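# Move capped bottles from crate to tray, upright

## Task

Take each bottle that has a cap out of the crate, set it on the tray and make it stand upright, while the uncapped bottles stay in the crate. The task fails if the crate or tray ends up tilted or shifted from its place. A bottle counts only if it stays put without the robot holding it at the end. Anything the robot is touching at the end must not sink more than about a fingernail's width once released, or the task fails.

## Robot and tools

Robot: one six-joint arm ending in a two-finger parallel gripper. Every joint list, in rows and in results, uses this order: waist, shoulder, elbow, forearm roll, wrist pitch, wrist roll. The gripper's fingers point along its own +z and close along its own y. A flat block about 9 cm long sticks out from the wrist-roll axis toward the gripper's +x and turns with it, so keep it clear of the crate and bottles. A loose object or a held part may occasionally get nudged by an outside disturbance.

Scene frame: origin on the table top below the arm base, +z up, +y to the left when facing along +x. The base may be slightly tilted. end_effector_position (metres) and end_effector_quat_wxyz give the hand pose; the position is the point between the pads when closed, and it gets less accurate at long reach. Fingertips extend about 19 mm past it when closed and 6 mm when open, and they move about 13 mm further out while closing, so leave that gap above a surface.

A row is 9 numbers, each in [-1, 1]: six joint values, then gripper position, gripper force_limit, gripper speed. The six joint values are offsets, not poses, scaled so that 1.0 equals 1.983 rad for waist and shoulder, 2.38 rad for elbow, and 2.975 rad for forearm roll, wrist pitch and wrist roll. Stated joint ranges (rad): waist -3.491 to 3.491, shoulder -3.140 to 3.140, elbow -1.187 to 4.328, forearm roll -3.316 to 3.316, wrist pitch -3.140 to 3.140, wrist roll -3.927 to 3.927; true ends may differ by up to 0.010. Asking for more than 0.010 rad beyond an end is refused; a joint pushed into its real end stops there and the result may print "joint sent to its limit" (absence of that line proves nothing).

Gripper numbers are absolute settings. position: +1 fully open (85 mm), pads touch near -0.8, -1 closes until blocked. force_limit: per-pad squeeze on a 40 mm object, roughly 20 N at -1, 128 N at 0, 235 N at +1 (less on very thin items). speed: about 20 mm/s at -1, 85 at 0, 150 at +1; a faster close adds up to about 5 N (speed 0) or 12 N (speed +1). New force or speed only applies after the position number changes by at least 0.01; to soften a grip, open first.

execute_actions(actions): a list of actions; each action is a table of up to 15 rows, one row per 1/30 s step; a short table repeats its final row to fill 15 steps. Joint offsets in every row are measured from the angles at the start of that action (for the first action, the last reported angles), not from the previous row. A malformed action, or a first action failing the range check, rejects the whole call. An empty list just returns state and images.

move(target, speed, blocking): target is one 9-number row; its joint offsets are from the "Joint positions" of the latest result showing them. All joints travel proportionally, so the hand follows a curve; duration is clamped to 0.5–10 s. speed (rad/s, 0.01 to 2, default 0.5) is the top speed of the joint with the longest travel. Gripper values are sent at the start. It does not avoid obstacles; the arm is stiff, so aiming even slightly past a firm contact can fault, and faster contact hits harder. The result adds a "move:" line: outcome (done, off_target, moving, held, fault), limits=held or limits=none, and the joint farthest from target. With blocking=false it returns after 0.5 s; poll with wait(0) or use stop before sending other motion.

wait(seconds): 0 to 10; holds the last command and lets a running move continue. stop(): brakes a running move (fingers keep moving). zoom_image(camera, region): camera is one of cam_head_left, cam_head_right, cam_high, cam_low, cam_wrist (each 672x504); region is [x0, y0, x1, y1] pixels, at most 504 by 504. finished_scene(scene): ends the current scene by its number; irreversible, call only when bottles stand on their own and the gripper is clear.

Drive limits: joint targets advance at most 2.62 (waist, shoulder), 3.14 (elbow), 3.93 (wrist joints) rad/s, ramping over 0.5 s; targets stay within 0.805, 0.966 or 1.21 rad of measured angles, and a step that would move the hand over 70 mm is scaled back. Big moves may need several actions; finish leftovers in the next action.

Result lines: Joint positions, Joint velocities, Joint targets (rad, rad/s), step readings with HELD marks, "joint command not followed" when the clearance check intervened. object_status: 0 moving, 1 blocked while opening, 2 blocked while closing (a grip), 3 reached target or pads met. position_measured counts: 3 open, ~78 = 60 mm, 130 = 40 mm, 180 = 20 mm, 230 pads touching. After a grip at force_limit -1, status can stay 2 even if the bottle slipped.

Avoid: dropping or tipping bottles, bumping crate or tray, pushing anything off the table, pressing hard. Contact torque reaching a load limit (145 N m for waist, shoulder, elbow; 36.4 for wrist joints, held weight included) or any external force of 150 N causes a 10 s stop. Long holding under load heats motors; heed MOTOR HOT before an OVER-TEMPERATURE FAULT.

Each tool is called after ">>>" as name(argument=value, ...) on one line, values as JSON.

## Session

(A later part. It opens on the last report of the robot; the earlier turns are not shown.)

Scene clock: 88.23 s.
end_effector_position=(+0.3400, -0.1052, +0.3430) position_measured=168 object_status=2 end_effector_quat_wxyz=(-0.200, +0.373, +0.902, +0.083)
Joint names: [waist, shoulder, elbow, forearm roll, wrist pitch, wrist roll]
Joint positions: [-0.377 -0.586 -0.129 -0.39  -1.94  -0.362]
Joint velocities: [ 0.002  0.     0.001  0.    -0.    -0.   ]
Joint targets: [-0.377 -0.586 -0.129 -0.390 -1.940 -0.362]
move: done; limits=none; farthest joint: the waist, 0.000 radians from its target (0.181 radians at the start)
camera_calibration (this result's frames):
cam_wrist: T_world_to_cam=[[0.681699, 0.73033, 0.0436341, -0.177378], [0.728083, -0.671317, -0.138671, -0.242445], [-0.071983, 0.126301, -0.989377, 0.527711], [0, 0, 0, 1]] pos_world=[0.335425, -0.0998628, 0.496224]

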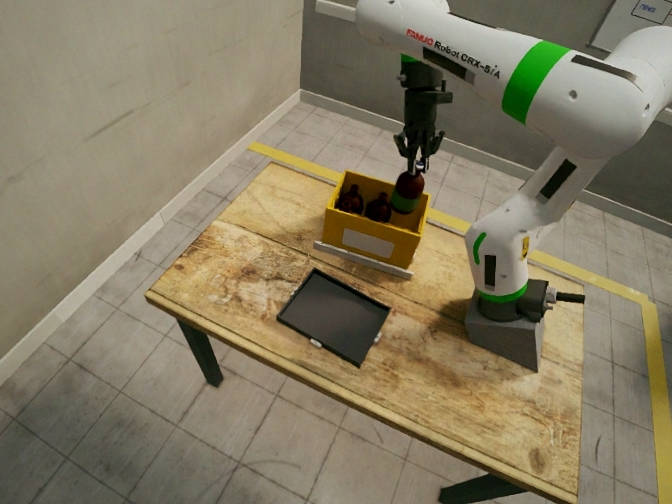

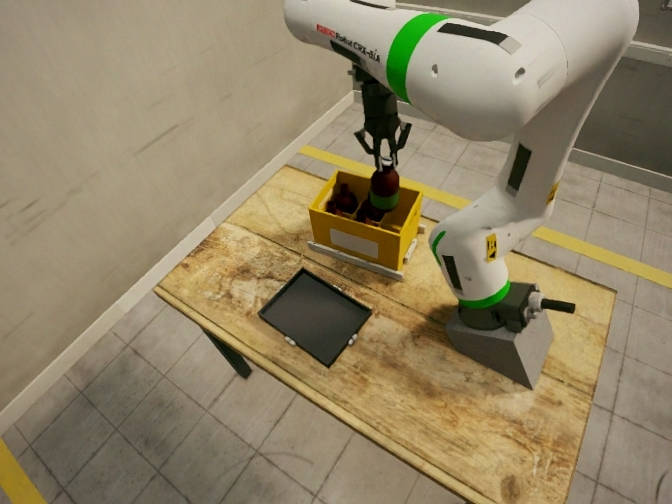

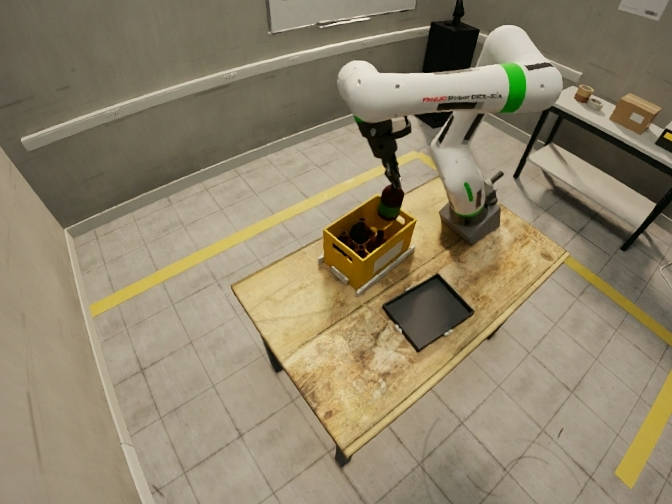

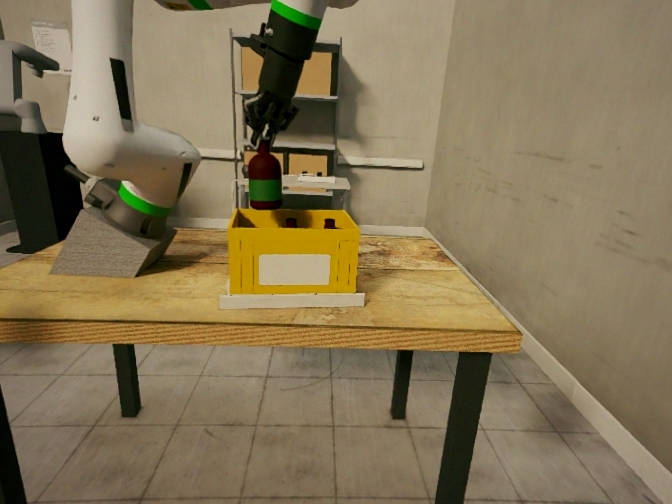

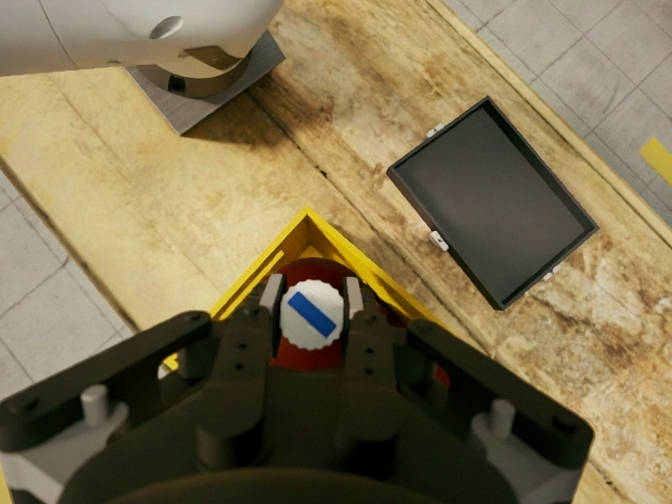

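>>> move(target=[0.44569,-0.00736,0.03357,0.0685,0.04797,-0.26726,-1,0,-0.3], speed=1.0)

Scene clock: 93.57 s.
end_effector_position=(+0.4407, +0.0232, +0.3493) position_measured=168 object_status=2 end_effector_quat_wxyz=(-0.200, +0.372, +0.902, +0.083)
Joint names: [waist, shoulder, elbow, forearm roll, wrist pitch, wrist roll]
Joint positions: [ 0.507 -0.601 -0.049 -0.186 -1.797 -1.157]
Joint velocities: [ 0.002  0.     0.001  0.001  0.001 -0.   ]
Joint targets: [0.507 -0.601 -0.049 -0.186 -1.797 -1.157]
move: done; limits=none; farthest joint: the waist, 0.000 radians from its target (0.884 radians at the start)
camera_calibration (this result's frames):
cam_wrist: T_world_to_cam=[[0.680147, 0.731725, 0.0444857, -0.339702], [0.729602, -0.669776, -0.138136, -0.229646], [-0.0712819, 0.12641, -0.989414, 0.524692], [0, 0, 0, 1]] pos_world=[0.435999, 0.0284305, 0.502527]

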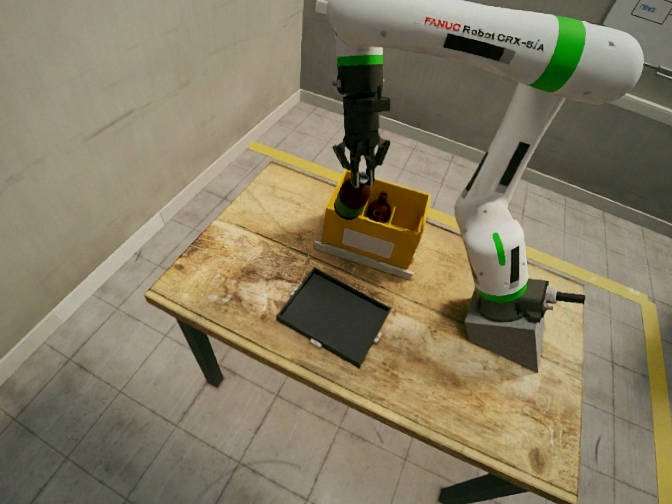

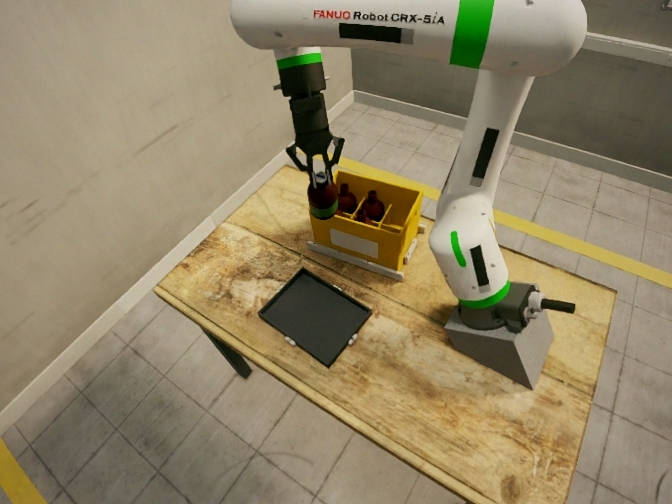

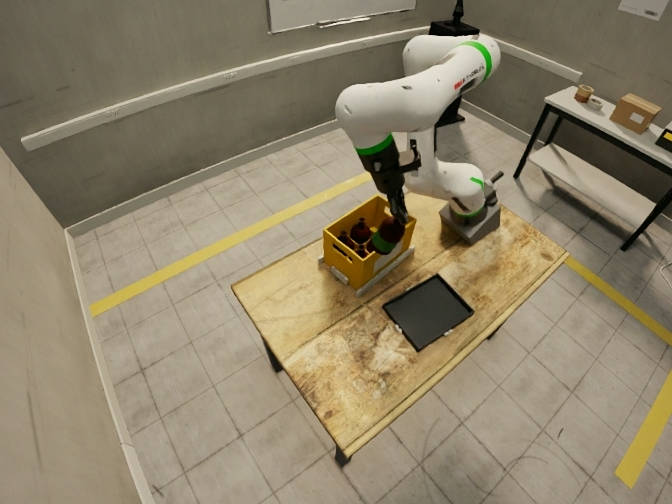

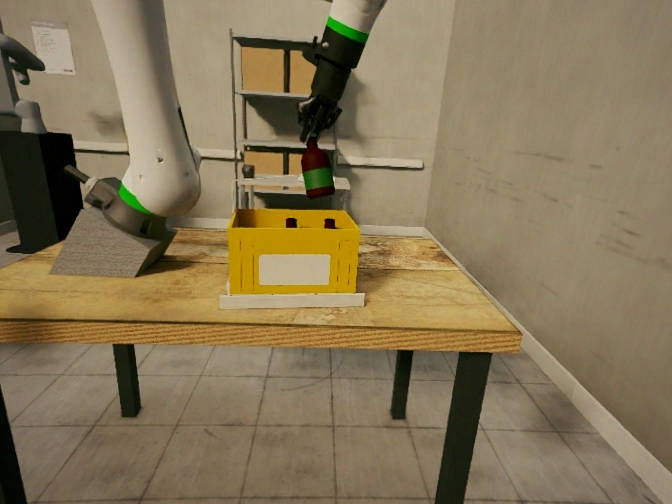

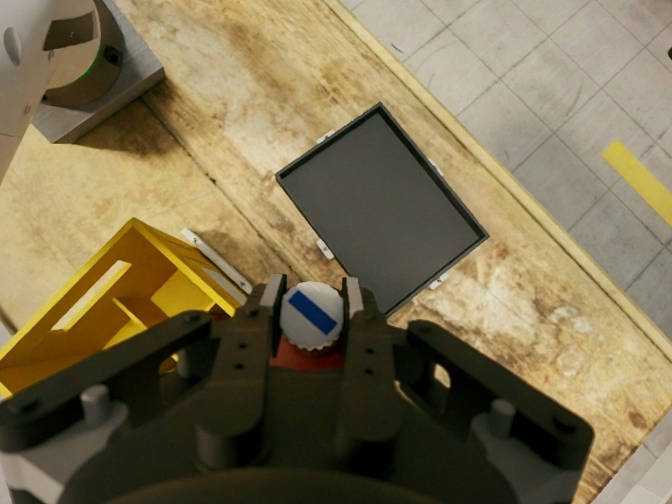

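>>> wait(seconds=0)

>>> zoom_image(camera="cam_low", region=[240, 100, 400, 240])

>>> zoom_image(camera="cam_high", region=[310, 170, 490, 310])

Scene clock: 96.33 s.
end_effector_position=(+0.4407, +0.0232, +0.3493) position_measured=168 object_status=2 end_effector_quat_wxyz=(-0.200, +0.372, +0.902, +0.083)
Joint names: [waist, shoulder, elbow, forearm roll, wrist pitch, wrist roll]
Joint positions: [ 0.507 -0.601 -0.049 -0.186 -1.797 -1.157]
Joint velocities: [ 0.004 -0.    -0.     0.    -0.    -0.   ]
Joint targets: [0.507 -0.601 -0.049 -0.186 -1.797 -1.157]
camera_calibration (this result's frames):
cam_wrist: T_world_to_cam=[[0.680109, 0.731757, 0.0445253, -0.339719], [0.729638, -0.669732, -0.138157, -0.229642], [-0.0712777, 0.12645, -0.989409, 0.524687], [0, 0, 0, 1]] pos_world=[0.436, 0.0284467, 0.50253]

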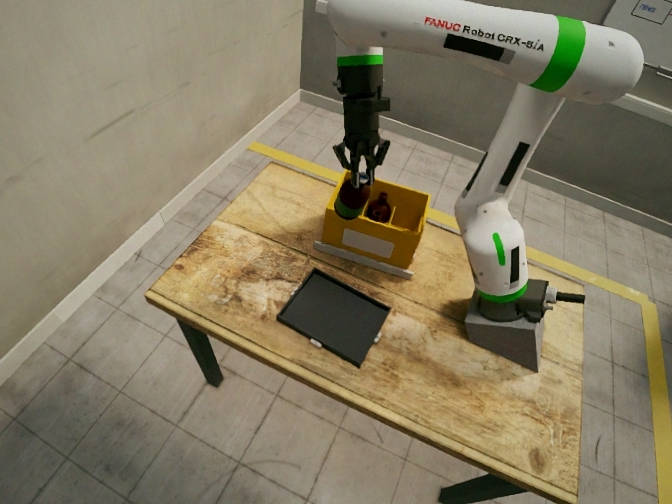

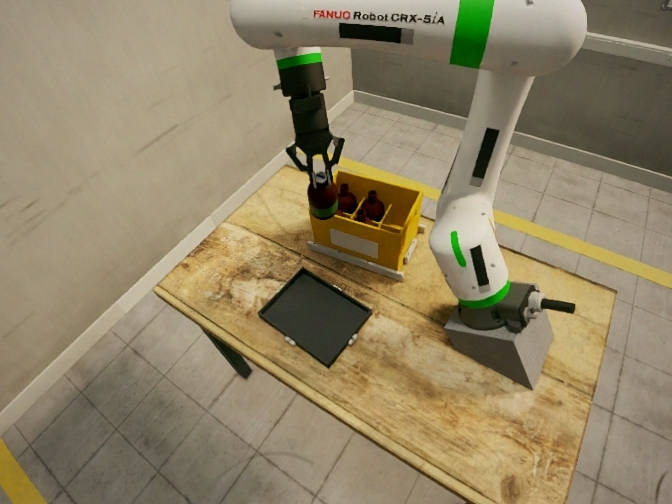

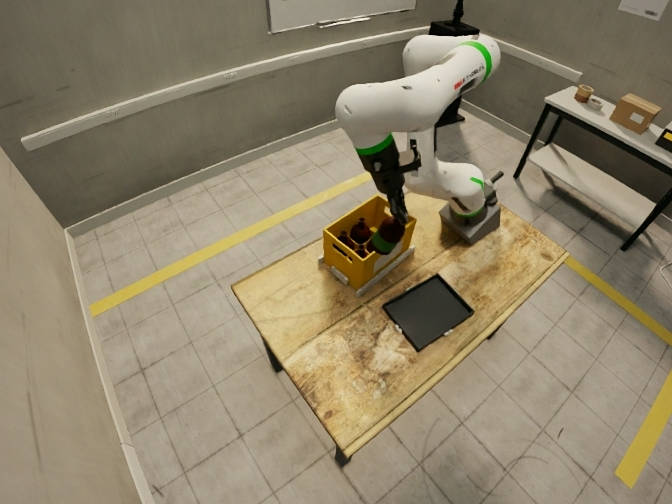

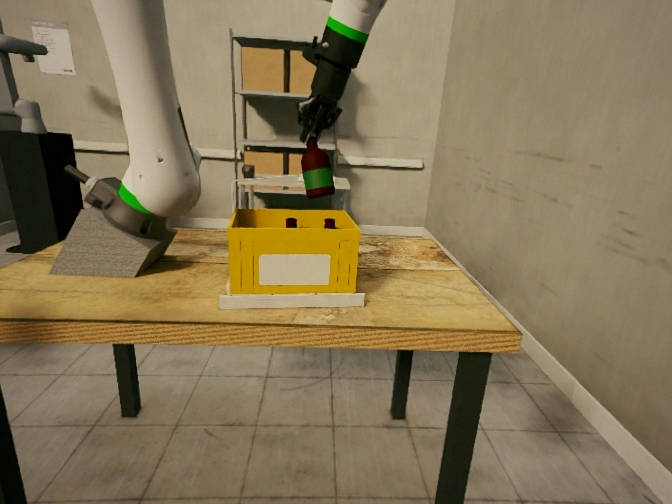

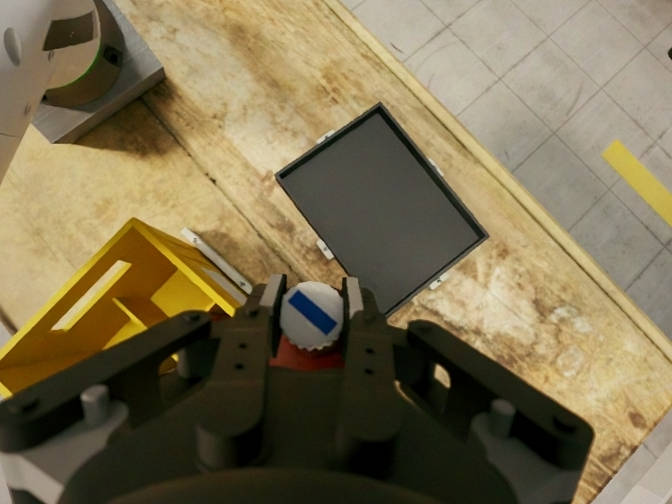

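Region (240, 100, 400, 240) of cam_low's 672x504 image, scaled by 3.150, with more detail than that image has; it fills the top 441 rows of this view, and the rest is white.

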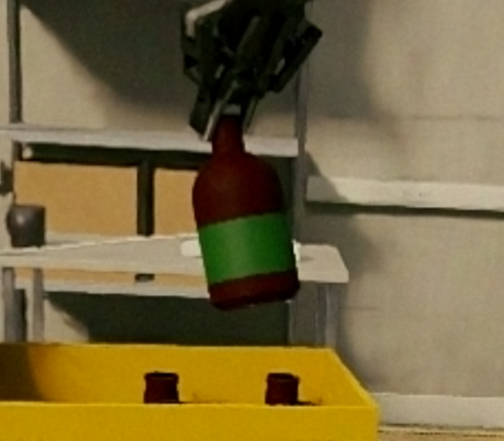

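Region (310, 170, 490, 310) of cam_high's 672x504 image, scaled by 2.800, with more detail than that image has.

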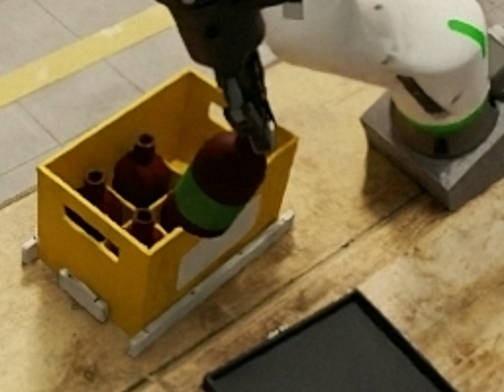

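>>> zoom_image(camera="cam_high", region=[355, 195, 425, 265])

>>> zoom_image(camera="cam_low", region=[275, 125, 355, 205])

>>> zoom_image(camera="cam_head_left", region=[315, 155, 395, 235])

Region (355, 195, 425, 265) of cam_high's 672x504 image, scaled by 7.200, with more detail than that image has.

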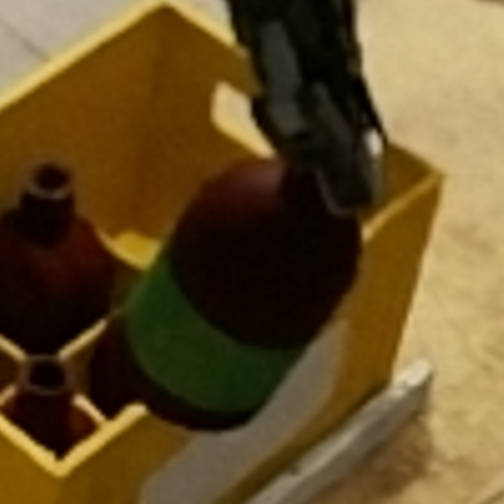

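Region (275, 125, 355, 205) of cam_low's 672x504 image, scaled by 6.300, with more detail than that image has.

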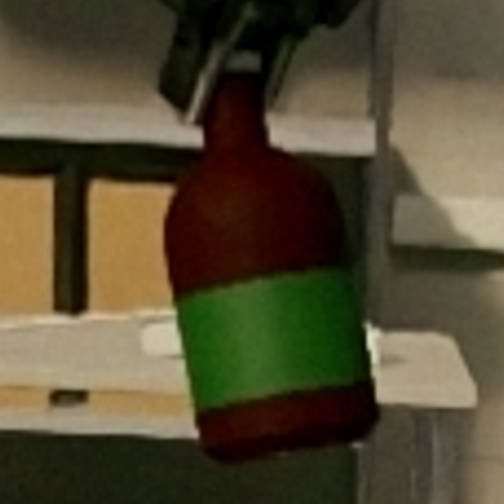

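Region (315, 155, 395, 235) of cam_head_left's 672x504 image, scaled by 6.300, with more detail than that image has.

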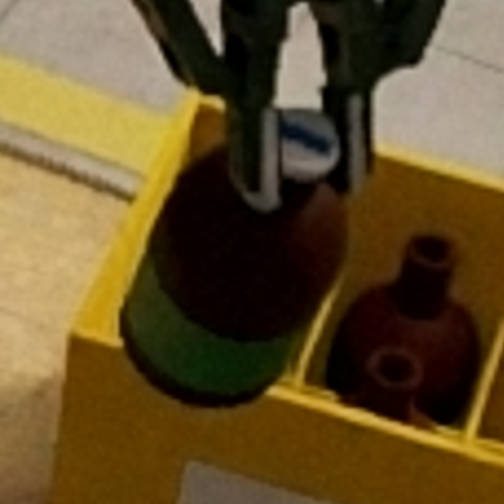

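>>> move(target=[0.09642,0.08417,-0.00761,-0.06844,0.04571,-0.05358,-1,0,-0.3], speed=0.35)

>>> zoom_image(camera="cam_low", region=[265, 140, 355, 230])

>>> zoom_image(camera="cam_high", region=[370, 230, 500, 360])

Scene clock: 137.03 s.
end_effector_position=(+0.4298, +0.1748, +0.3002) position_measured=168 object_status=2 end_effector_quat_wxyz=(-0.324, +0.358, +0.865, +0.135)
Joint names: [waist, shoulder, elbow, forearm roll, wrist pitch, wrist roll]
Joint positions: [ 0.698 -0.434 -0.067 -0.39  -1.661 -1.316]
Joint velocities: [-0.     0.002  0.001  0.     0.    -0.001]
Joint targets: [0.698 -0.434 -0.067 -0.390 -1.661 -1.316]
move: done; limits=none; farthest joint: the waist, 0.000 radians from its target (0.191 radians at the start)
camera_calibration (this result's frames):
cam_wrist: T_world_to_cam=[[0.691157, 0.720859, 0.051606, -0.446083], [0.673809, -0.616933, -0.406663, -0.03154], [-0.261309, 0.315841, -0.912119, 0.481585], [0, 0, 0, 1]] pos_world=[0.455408, 0.150001, 0.449458]

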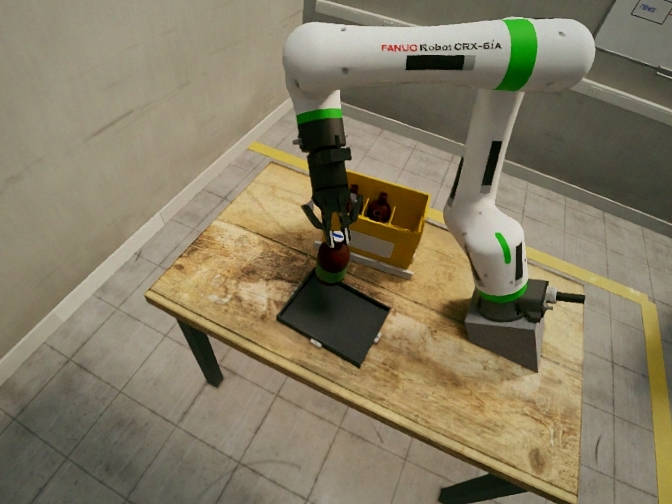

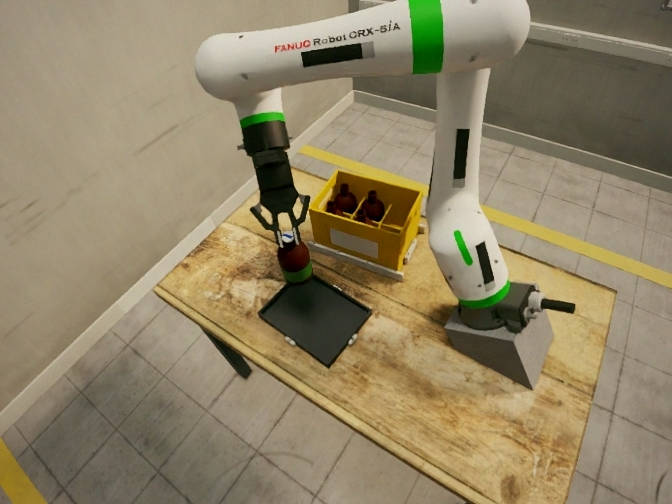

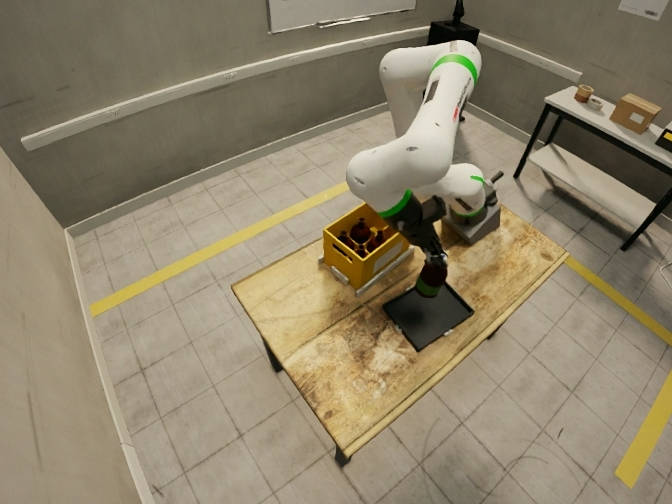

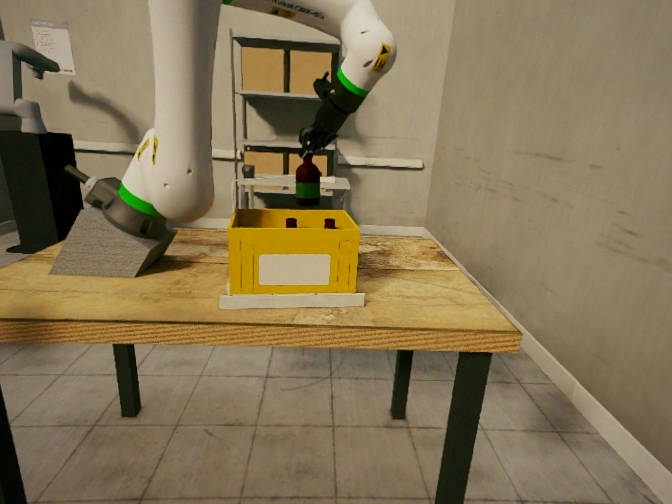

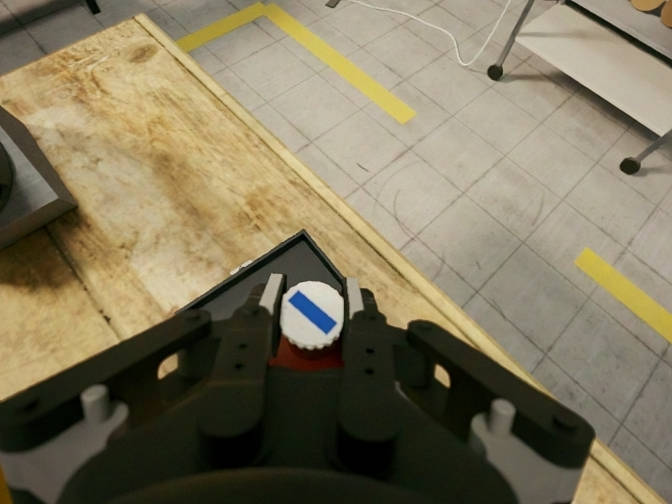

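Region (265, 140, 355, 230) of cam_low's 672x504 image, scaled by 5.600, with more detail than that image has.

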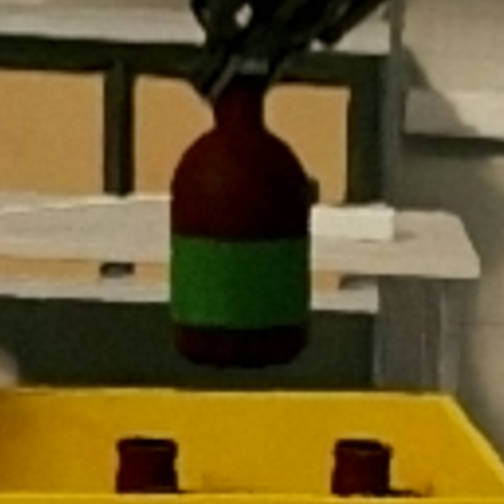

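Region (370, 230, 500, 360) of cam_high's 672x504 image, scaled by 3.877, with more detail than that image has.

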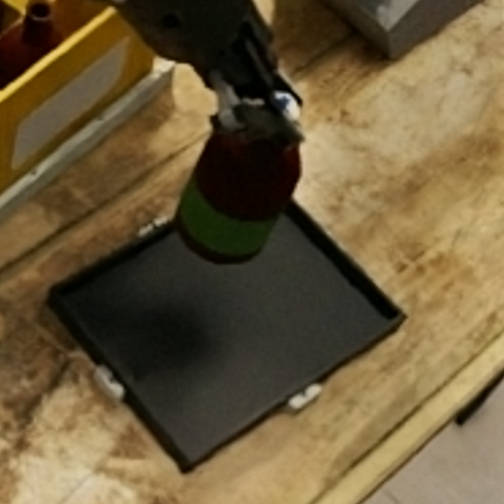

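>>> move(target=[-0.0693,0.08819,-0.06372,-0.01232,0.08298,0.08501,-1,0,-0.3], speed=0.4)

>>> zoom_image(camera="cam_high", region=[375, 255, 485, 355])

>>> zoom_image(camera="cam_head_right", region=[255, 250, 375, 370])

Scene clock: 156.67 s.
end_effector_position=(+0.4298, +0.1750, +0.1593) position_measured=168 object_status=2 end_effector_quat_wxyz=(-0.324, +0.358, +0.865, +0.135)
Joint names: [waist, shoulder, elbow, forearm roll, wrist pitch, wrist roll]
Joint positions: [ 0.561 -0.259 -0.219 -0.427 -1.414 -1.063]
Joint velocities: [-0.004  0.002 -0.001  0.001  0.001  0.001]
Joint targets: [0.561 -0.259 -0.219 -0.427 -1.414 -1.063]
move: done; limits=none; farthest joint: the waist, 0.000 radians from its target (0.138 radians at the start)
camera_calibration (this result's frames):
cam_wrist: T_world_to_cam=[[0.691224, 0.720799, 0.051562, -0.438951], [0.673734, -0.616997, -0.406691, -0.088669], [-0.261329, 0.315854, -0.912109, 0.352954], [0, 0, 0, 1]] pos_world=[0.45539, 0.150205, 0.308505]

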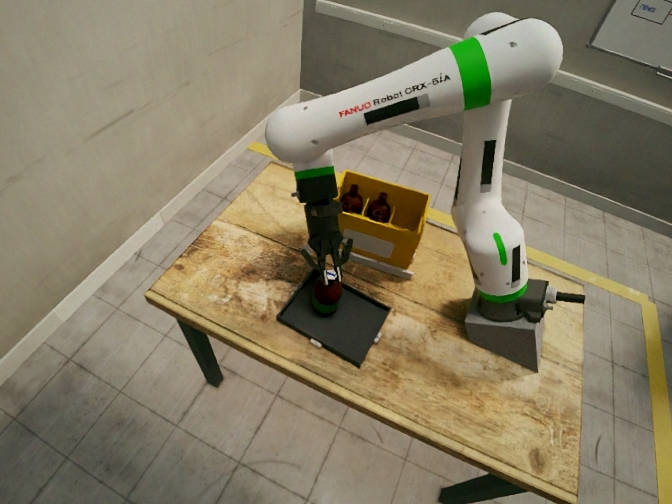

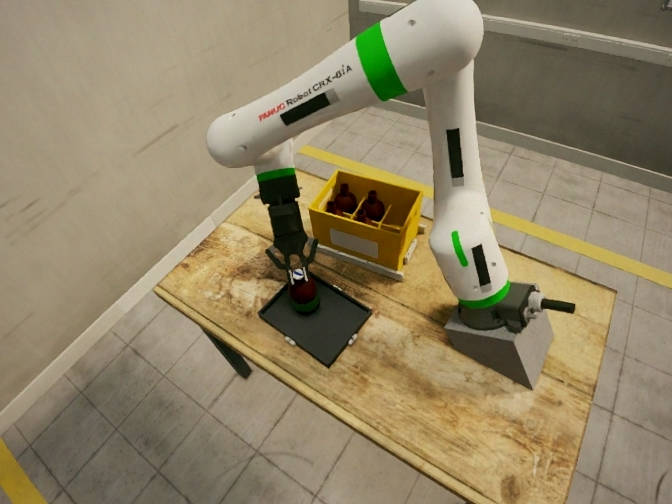

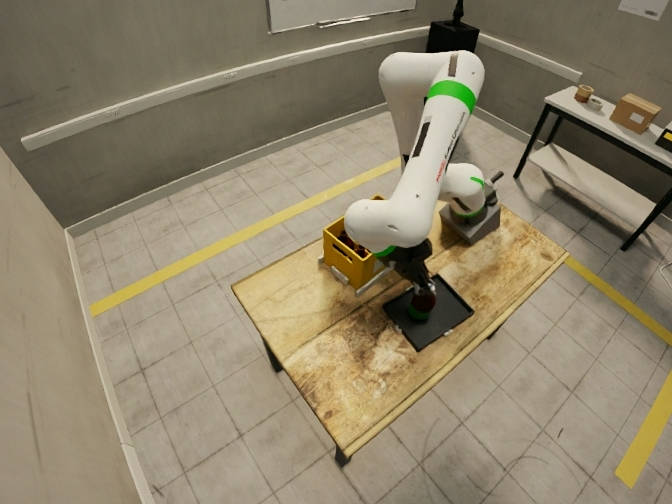

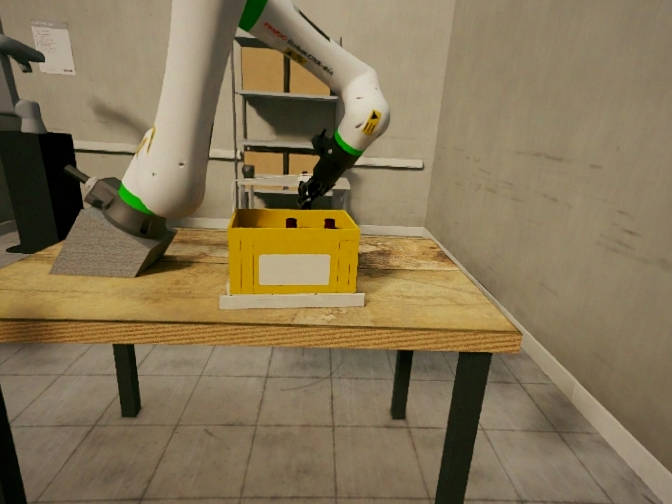

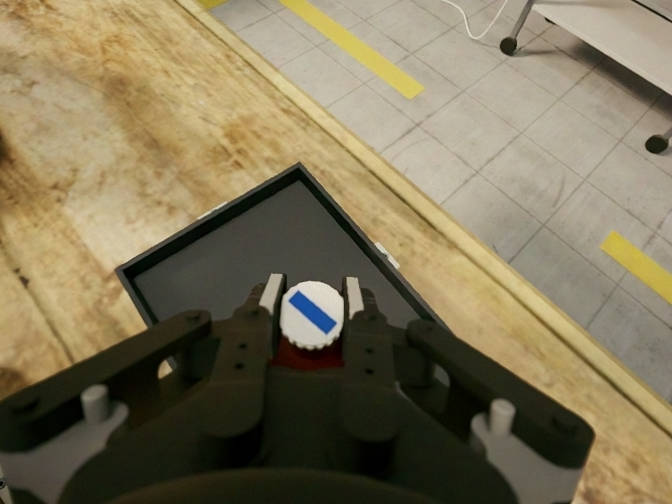

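Region (375, 255, 485, 355) of cam_high's 672x504 image, scaled by 4.582, with more detail than that image has; it fills the top 458 rows of this view, and the rest is white.

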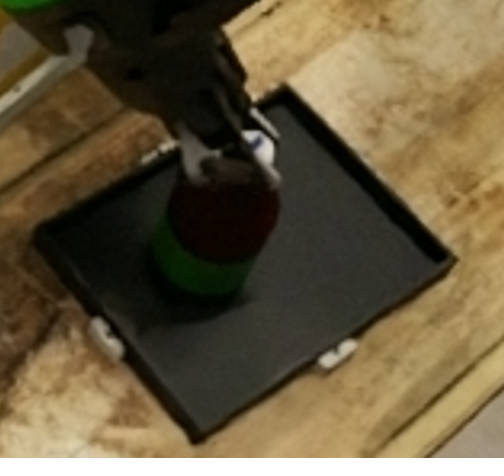

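Region (255, 250, 375, 370) of cam_head_right's 672x504 image, scaled by 4.200, with more detail than that image has.

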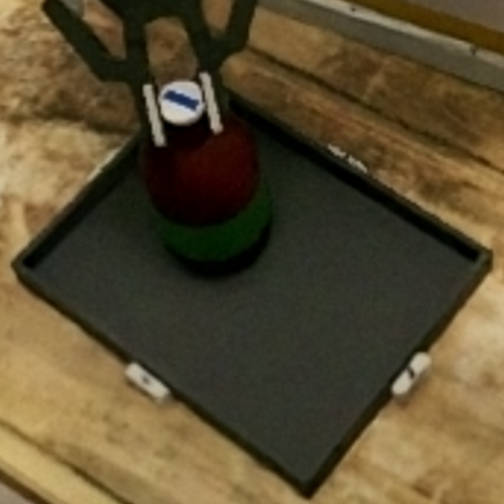

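>>> execute_actions(actions=[[[-0.0002,0.00026,-0.00019,-0.00004,0.00025,0.00025,-1,0,-0.3],[-0.0004,0.00052,-0.00038,-0.00007,0.00049,0.0005,-1,0,-0.3],[-0.0006,0.00078,-0.00056,-0.00011,0.00074,0.00075,-1,0,-0.3],[-0.0008,0.00104,-0.00075,-0.00015,0.00098,0.001,-1,0,-0.3],[-0.001,0.0013,-0.00094,-0.00018,0.00123,0.00126,-1,0,-0.3],[-0.00123,0.00156,-0.00113,-0.00022,0.00147,0.00151,-1,0,-0.3]]])

Scene clock: 159.77 s.
end_effector_position=(+0.4295, +0.1747, +0.1568) position_measured=168 object_status=2 end_effector_quat_wxyz=(-0.324, +0.358, +0.865, +0.134)
Joint names: [waist, shoulder, elbow, forearm roll, wrist pitch, wrist roll]
Joint positions: [ 0.558 -0.256 -0.222 -0.427 -1.41  -1.059]
Joint velocities: [-0.001 -0.    -0.    -0.002  0.     0.   ]
Joint targets: [0.558 -0.256 -0.222 -0.427 -1.410 -1.059]
Step readings (joint positions):
0: [0.561 -0.259 -0.219 -0.427 -1.414 -1.063]
1: [0.561 -0.259 -0.219 -0.427 -1.414 -1.063]
2: [0.561 -0.259 -0.219 -0.427 -1.414 -1.063]
4: [0.560 -0.258 -0.220 -0.427 -1.413 -1.062]
8: [0.559 -0.256 -0.221 -0.427 -1.410 -1.059]
15: Joint positions above
camera_calibration (this result's frames):
cam_wrist: T_world_to_cam=[[0.691311, 0.720722, 0.0514767, -0.438353], [0.673692, -0.617167, -0.406502, -0.0896866], [-0.261205, 0.315699, -0.912199, 0.350726], [0, 0, 0, 1]] pos_world=[0.45507, 0.149855, 0.306039]

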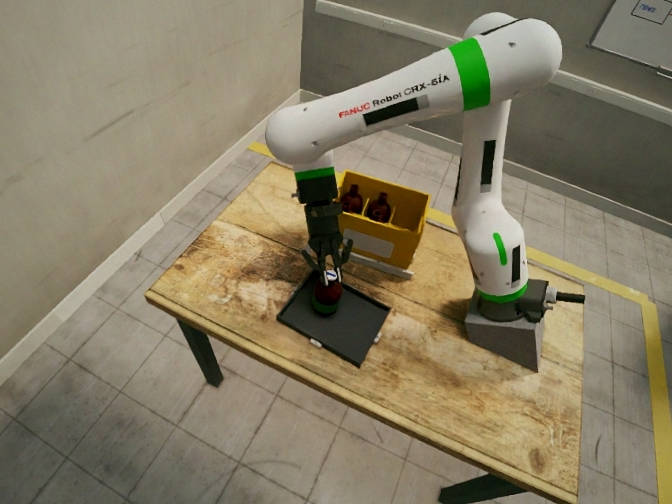

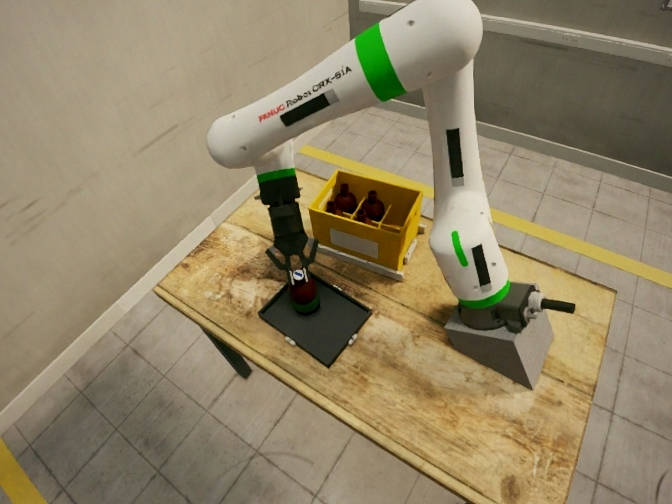

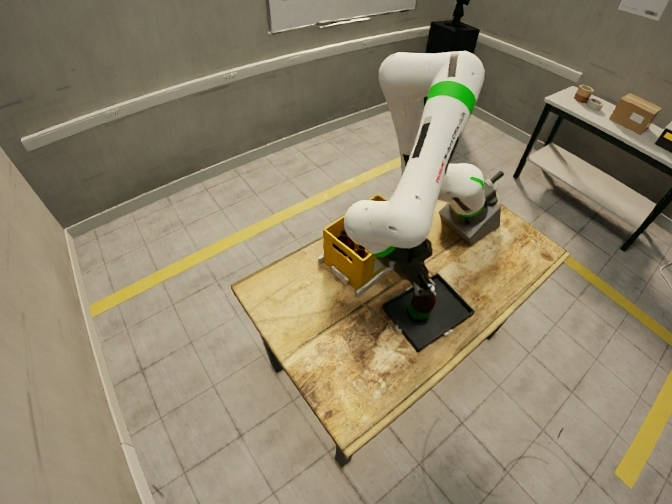

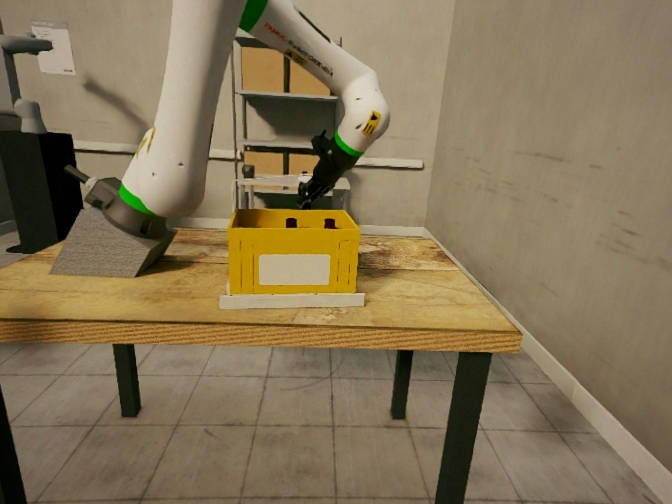

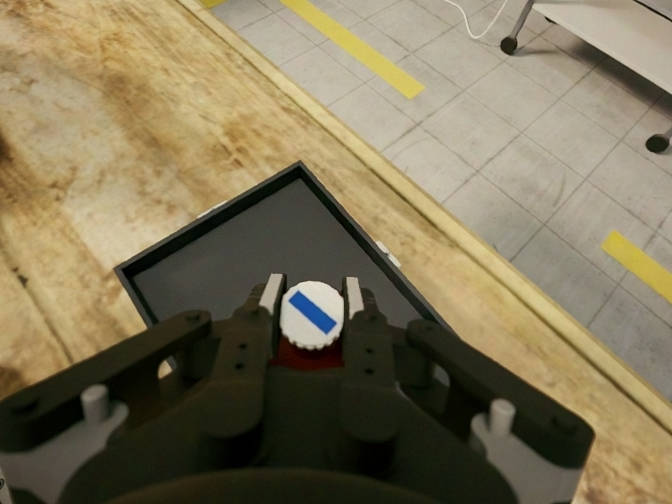

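>>> execute_actions(actions=[[[-0.0002,0.00025,-0.00018,-0.00004,0.00024,0.00024,-1,0,-0.3],[-0.0004,0.0005,-0.00036,-0.00007,0.00047,0.00048,-1,0,-0.3],[-0.00059,0.00075,-0.00054,-0.00011,0.00071,0.00072,-1,0,-0.3],[-0.00059,0.00075,-0.00054,-0.00011,0.00071,0.00072,-1,0,-0.3],[-0.00059,0.00075,-0.00054,-0.00011,0.00071,0.00072,-1,0,-0.3],[-0.00059,0.00075,-0.00054,-0.00011,0.00071,0.00072,0.2,0,0]]])

Scene clock: 163.63 s.
end_effector_position=(+0.4294, +0.1745, +0.1556) position_measured=113 object_status=0 end_effector_quat_wxyz=(-0.324, +0.358, +0.865, +0.134)
Joint names: [waist, shoulder, elbow, forearm roll, wrist pitch, wrist roll]
Joint positions: [ 0.557 -0.254 -0.223 -0.428 -1.408 -1.057]
Joint velocities: [-0.001  0.    -0.     0.001 -0.     0.   ]
Joint targets: [0.557 -0.254 -0.223 -0.428 -1.408 -1.057]
Step readings (joint positions):
0: [0.558 -0.256 -0.222 -0.427 -1.410 -1.059]
1: [0.558 -0.256 -0.222 -0.427 -1.410 -1.059]
2: [0.558 -0.256 -0.222 -0.427 -1.410 -1.058]
4: [0.558 -0.255 -0.223 -0.427 -1.409 -1.057]
8: [0.557 -0.255 -0.223 -0.428 -1.408 -1.057]
15: Joint positions above
camera_calibration (this result's frames):
cam_wrist: T_world_to_cam=[[0.691382, 0.720655, 0.0514549, -0.438085], [0.67364, -0.617256, -0.406453, -0.0901348], [-0.261151, 0.315676, -0.912222, 0.349648], [0, 0, 0, 1]] pos_world=[0.454914, 0.149696, 0.304863]

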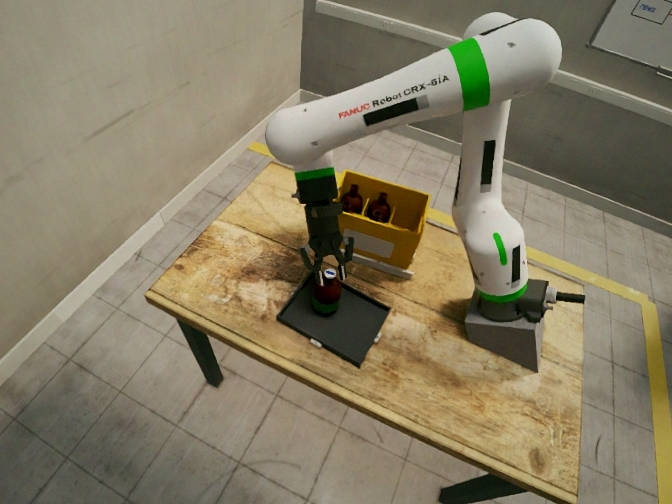

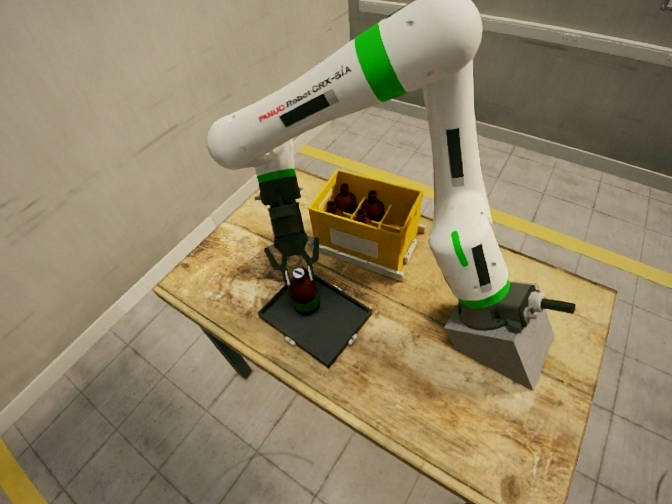

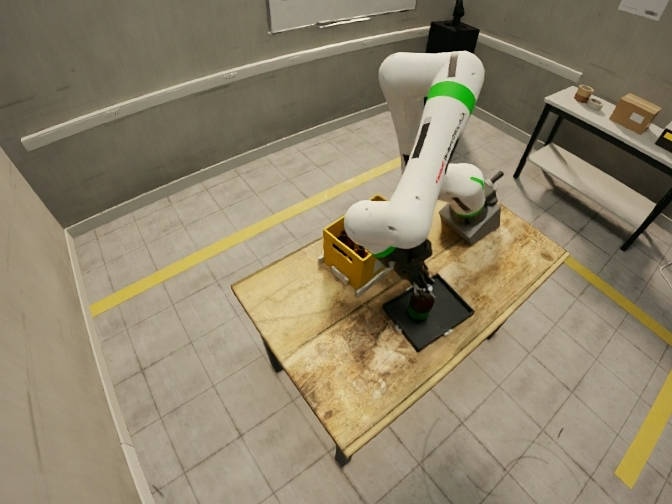

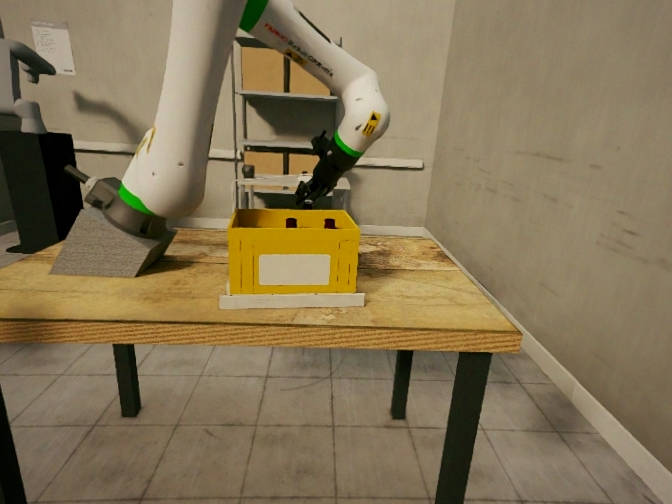

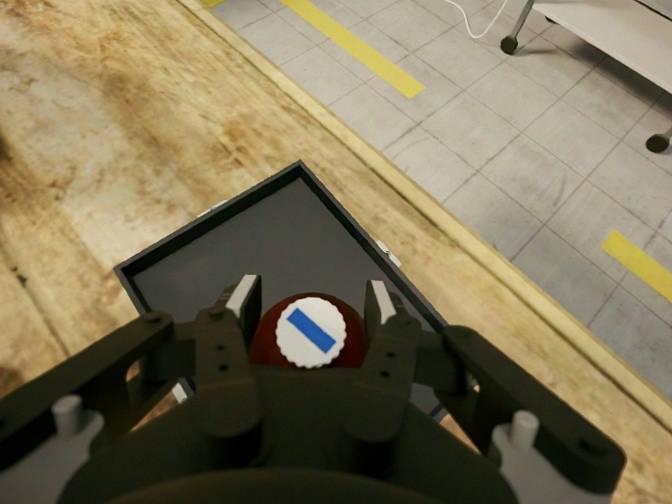

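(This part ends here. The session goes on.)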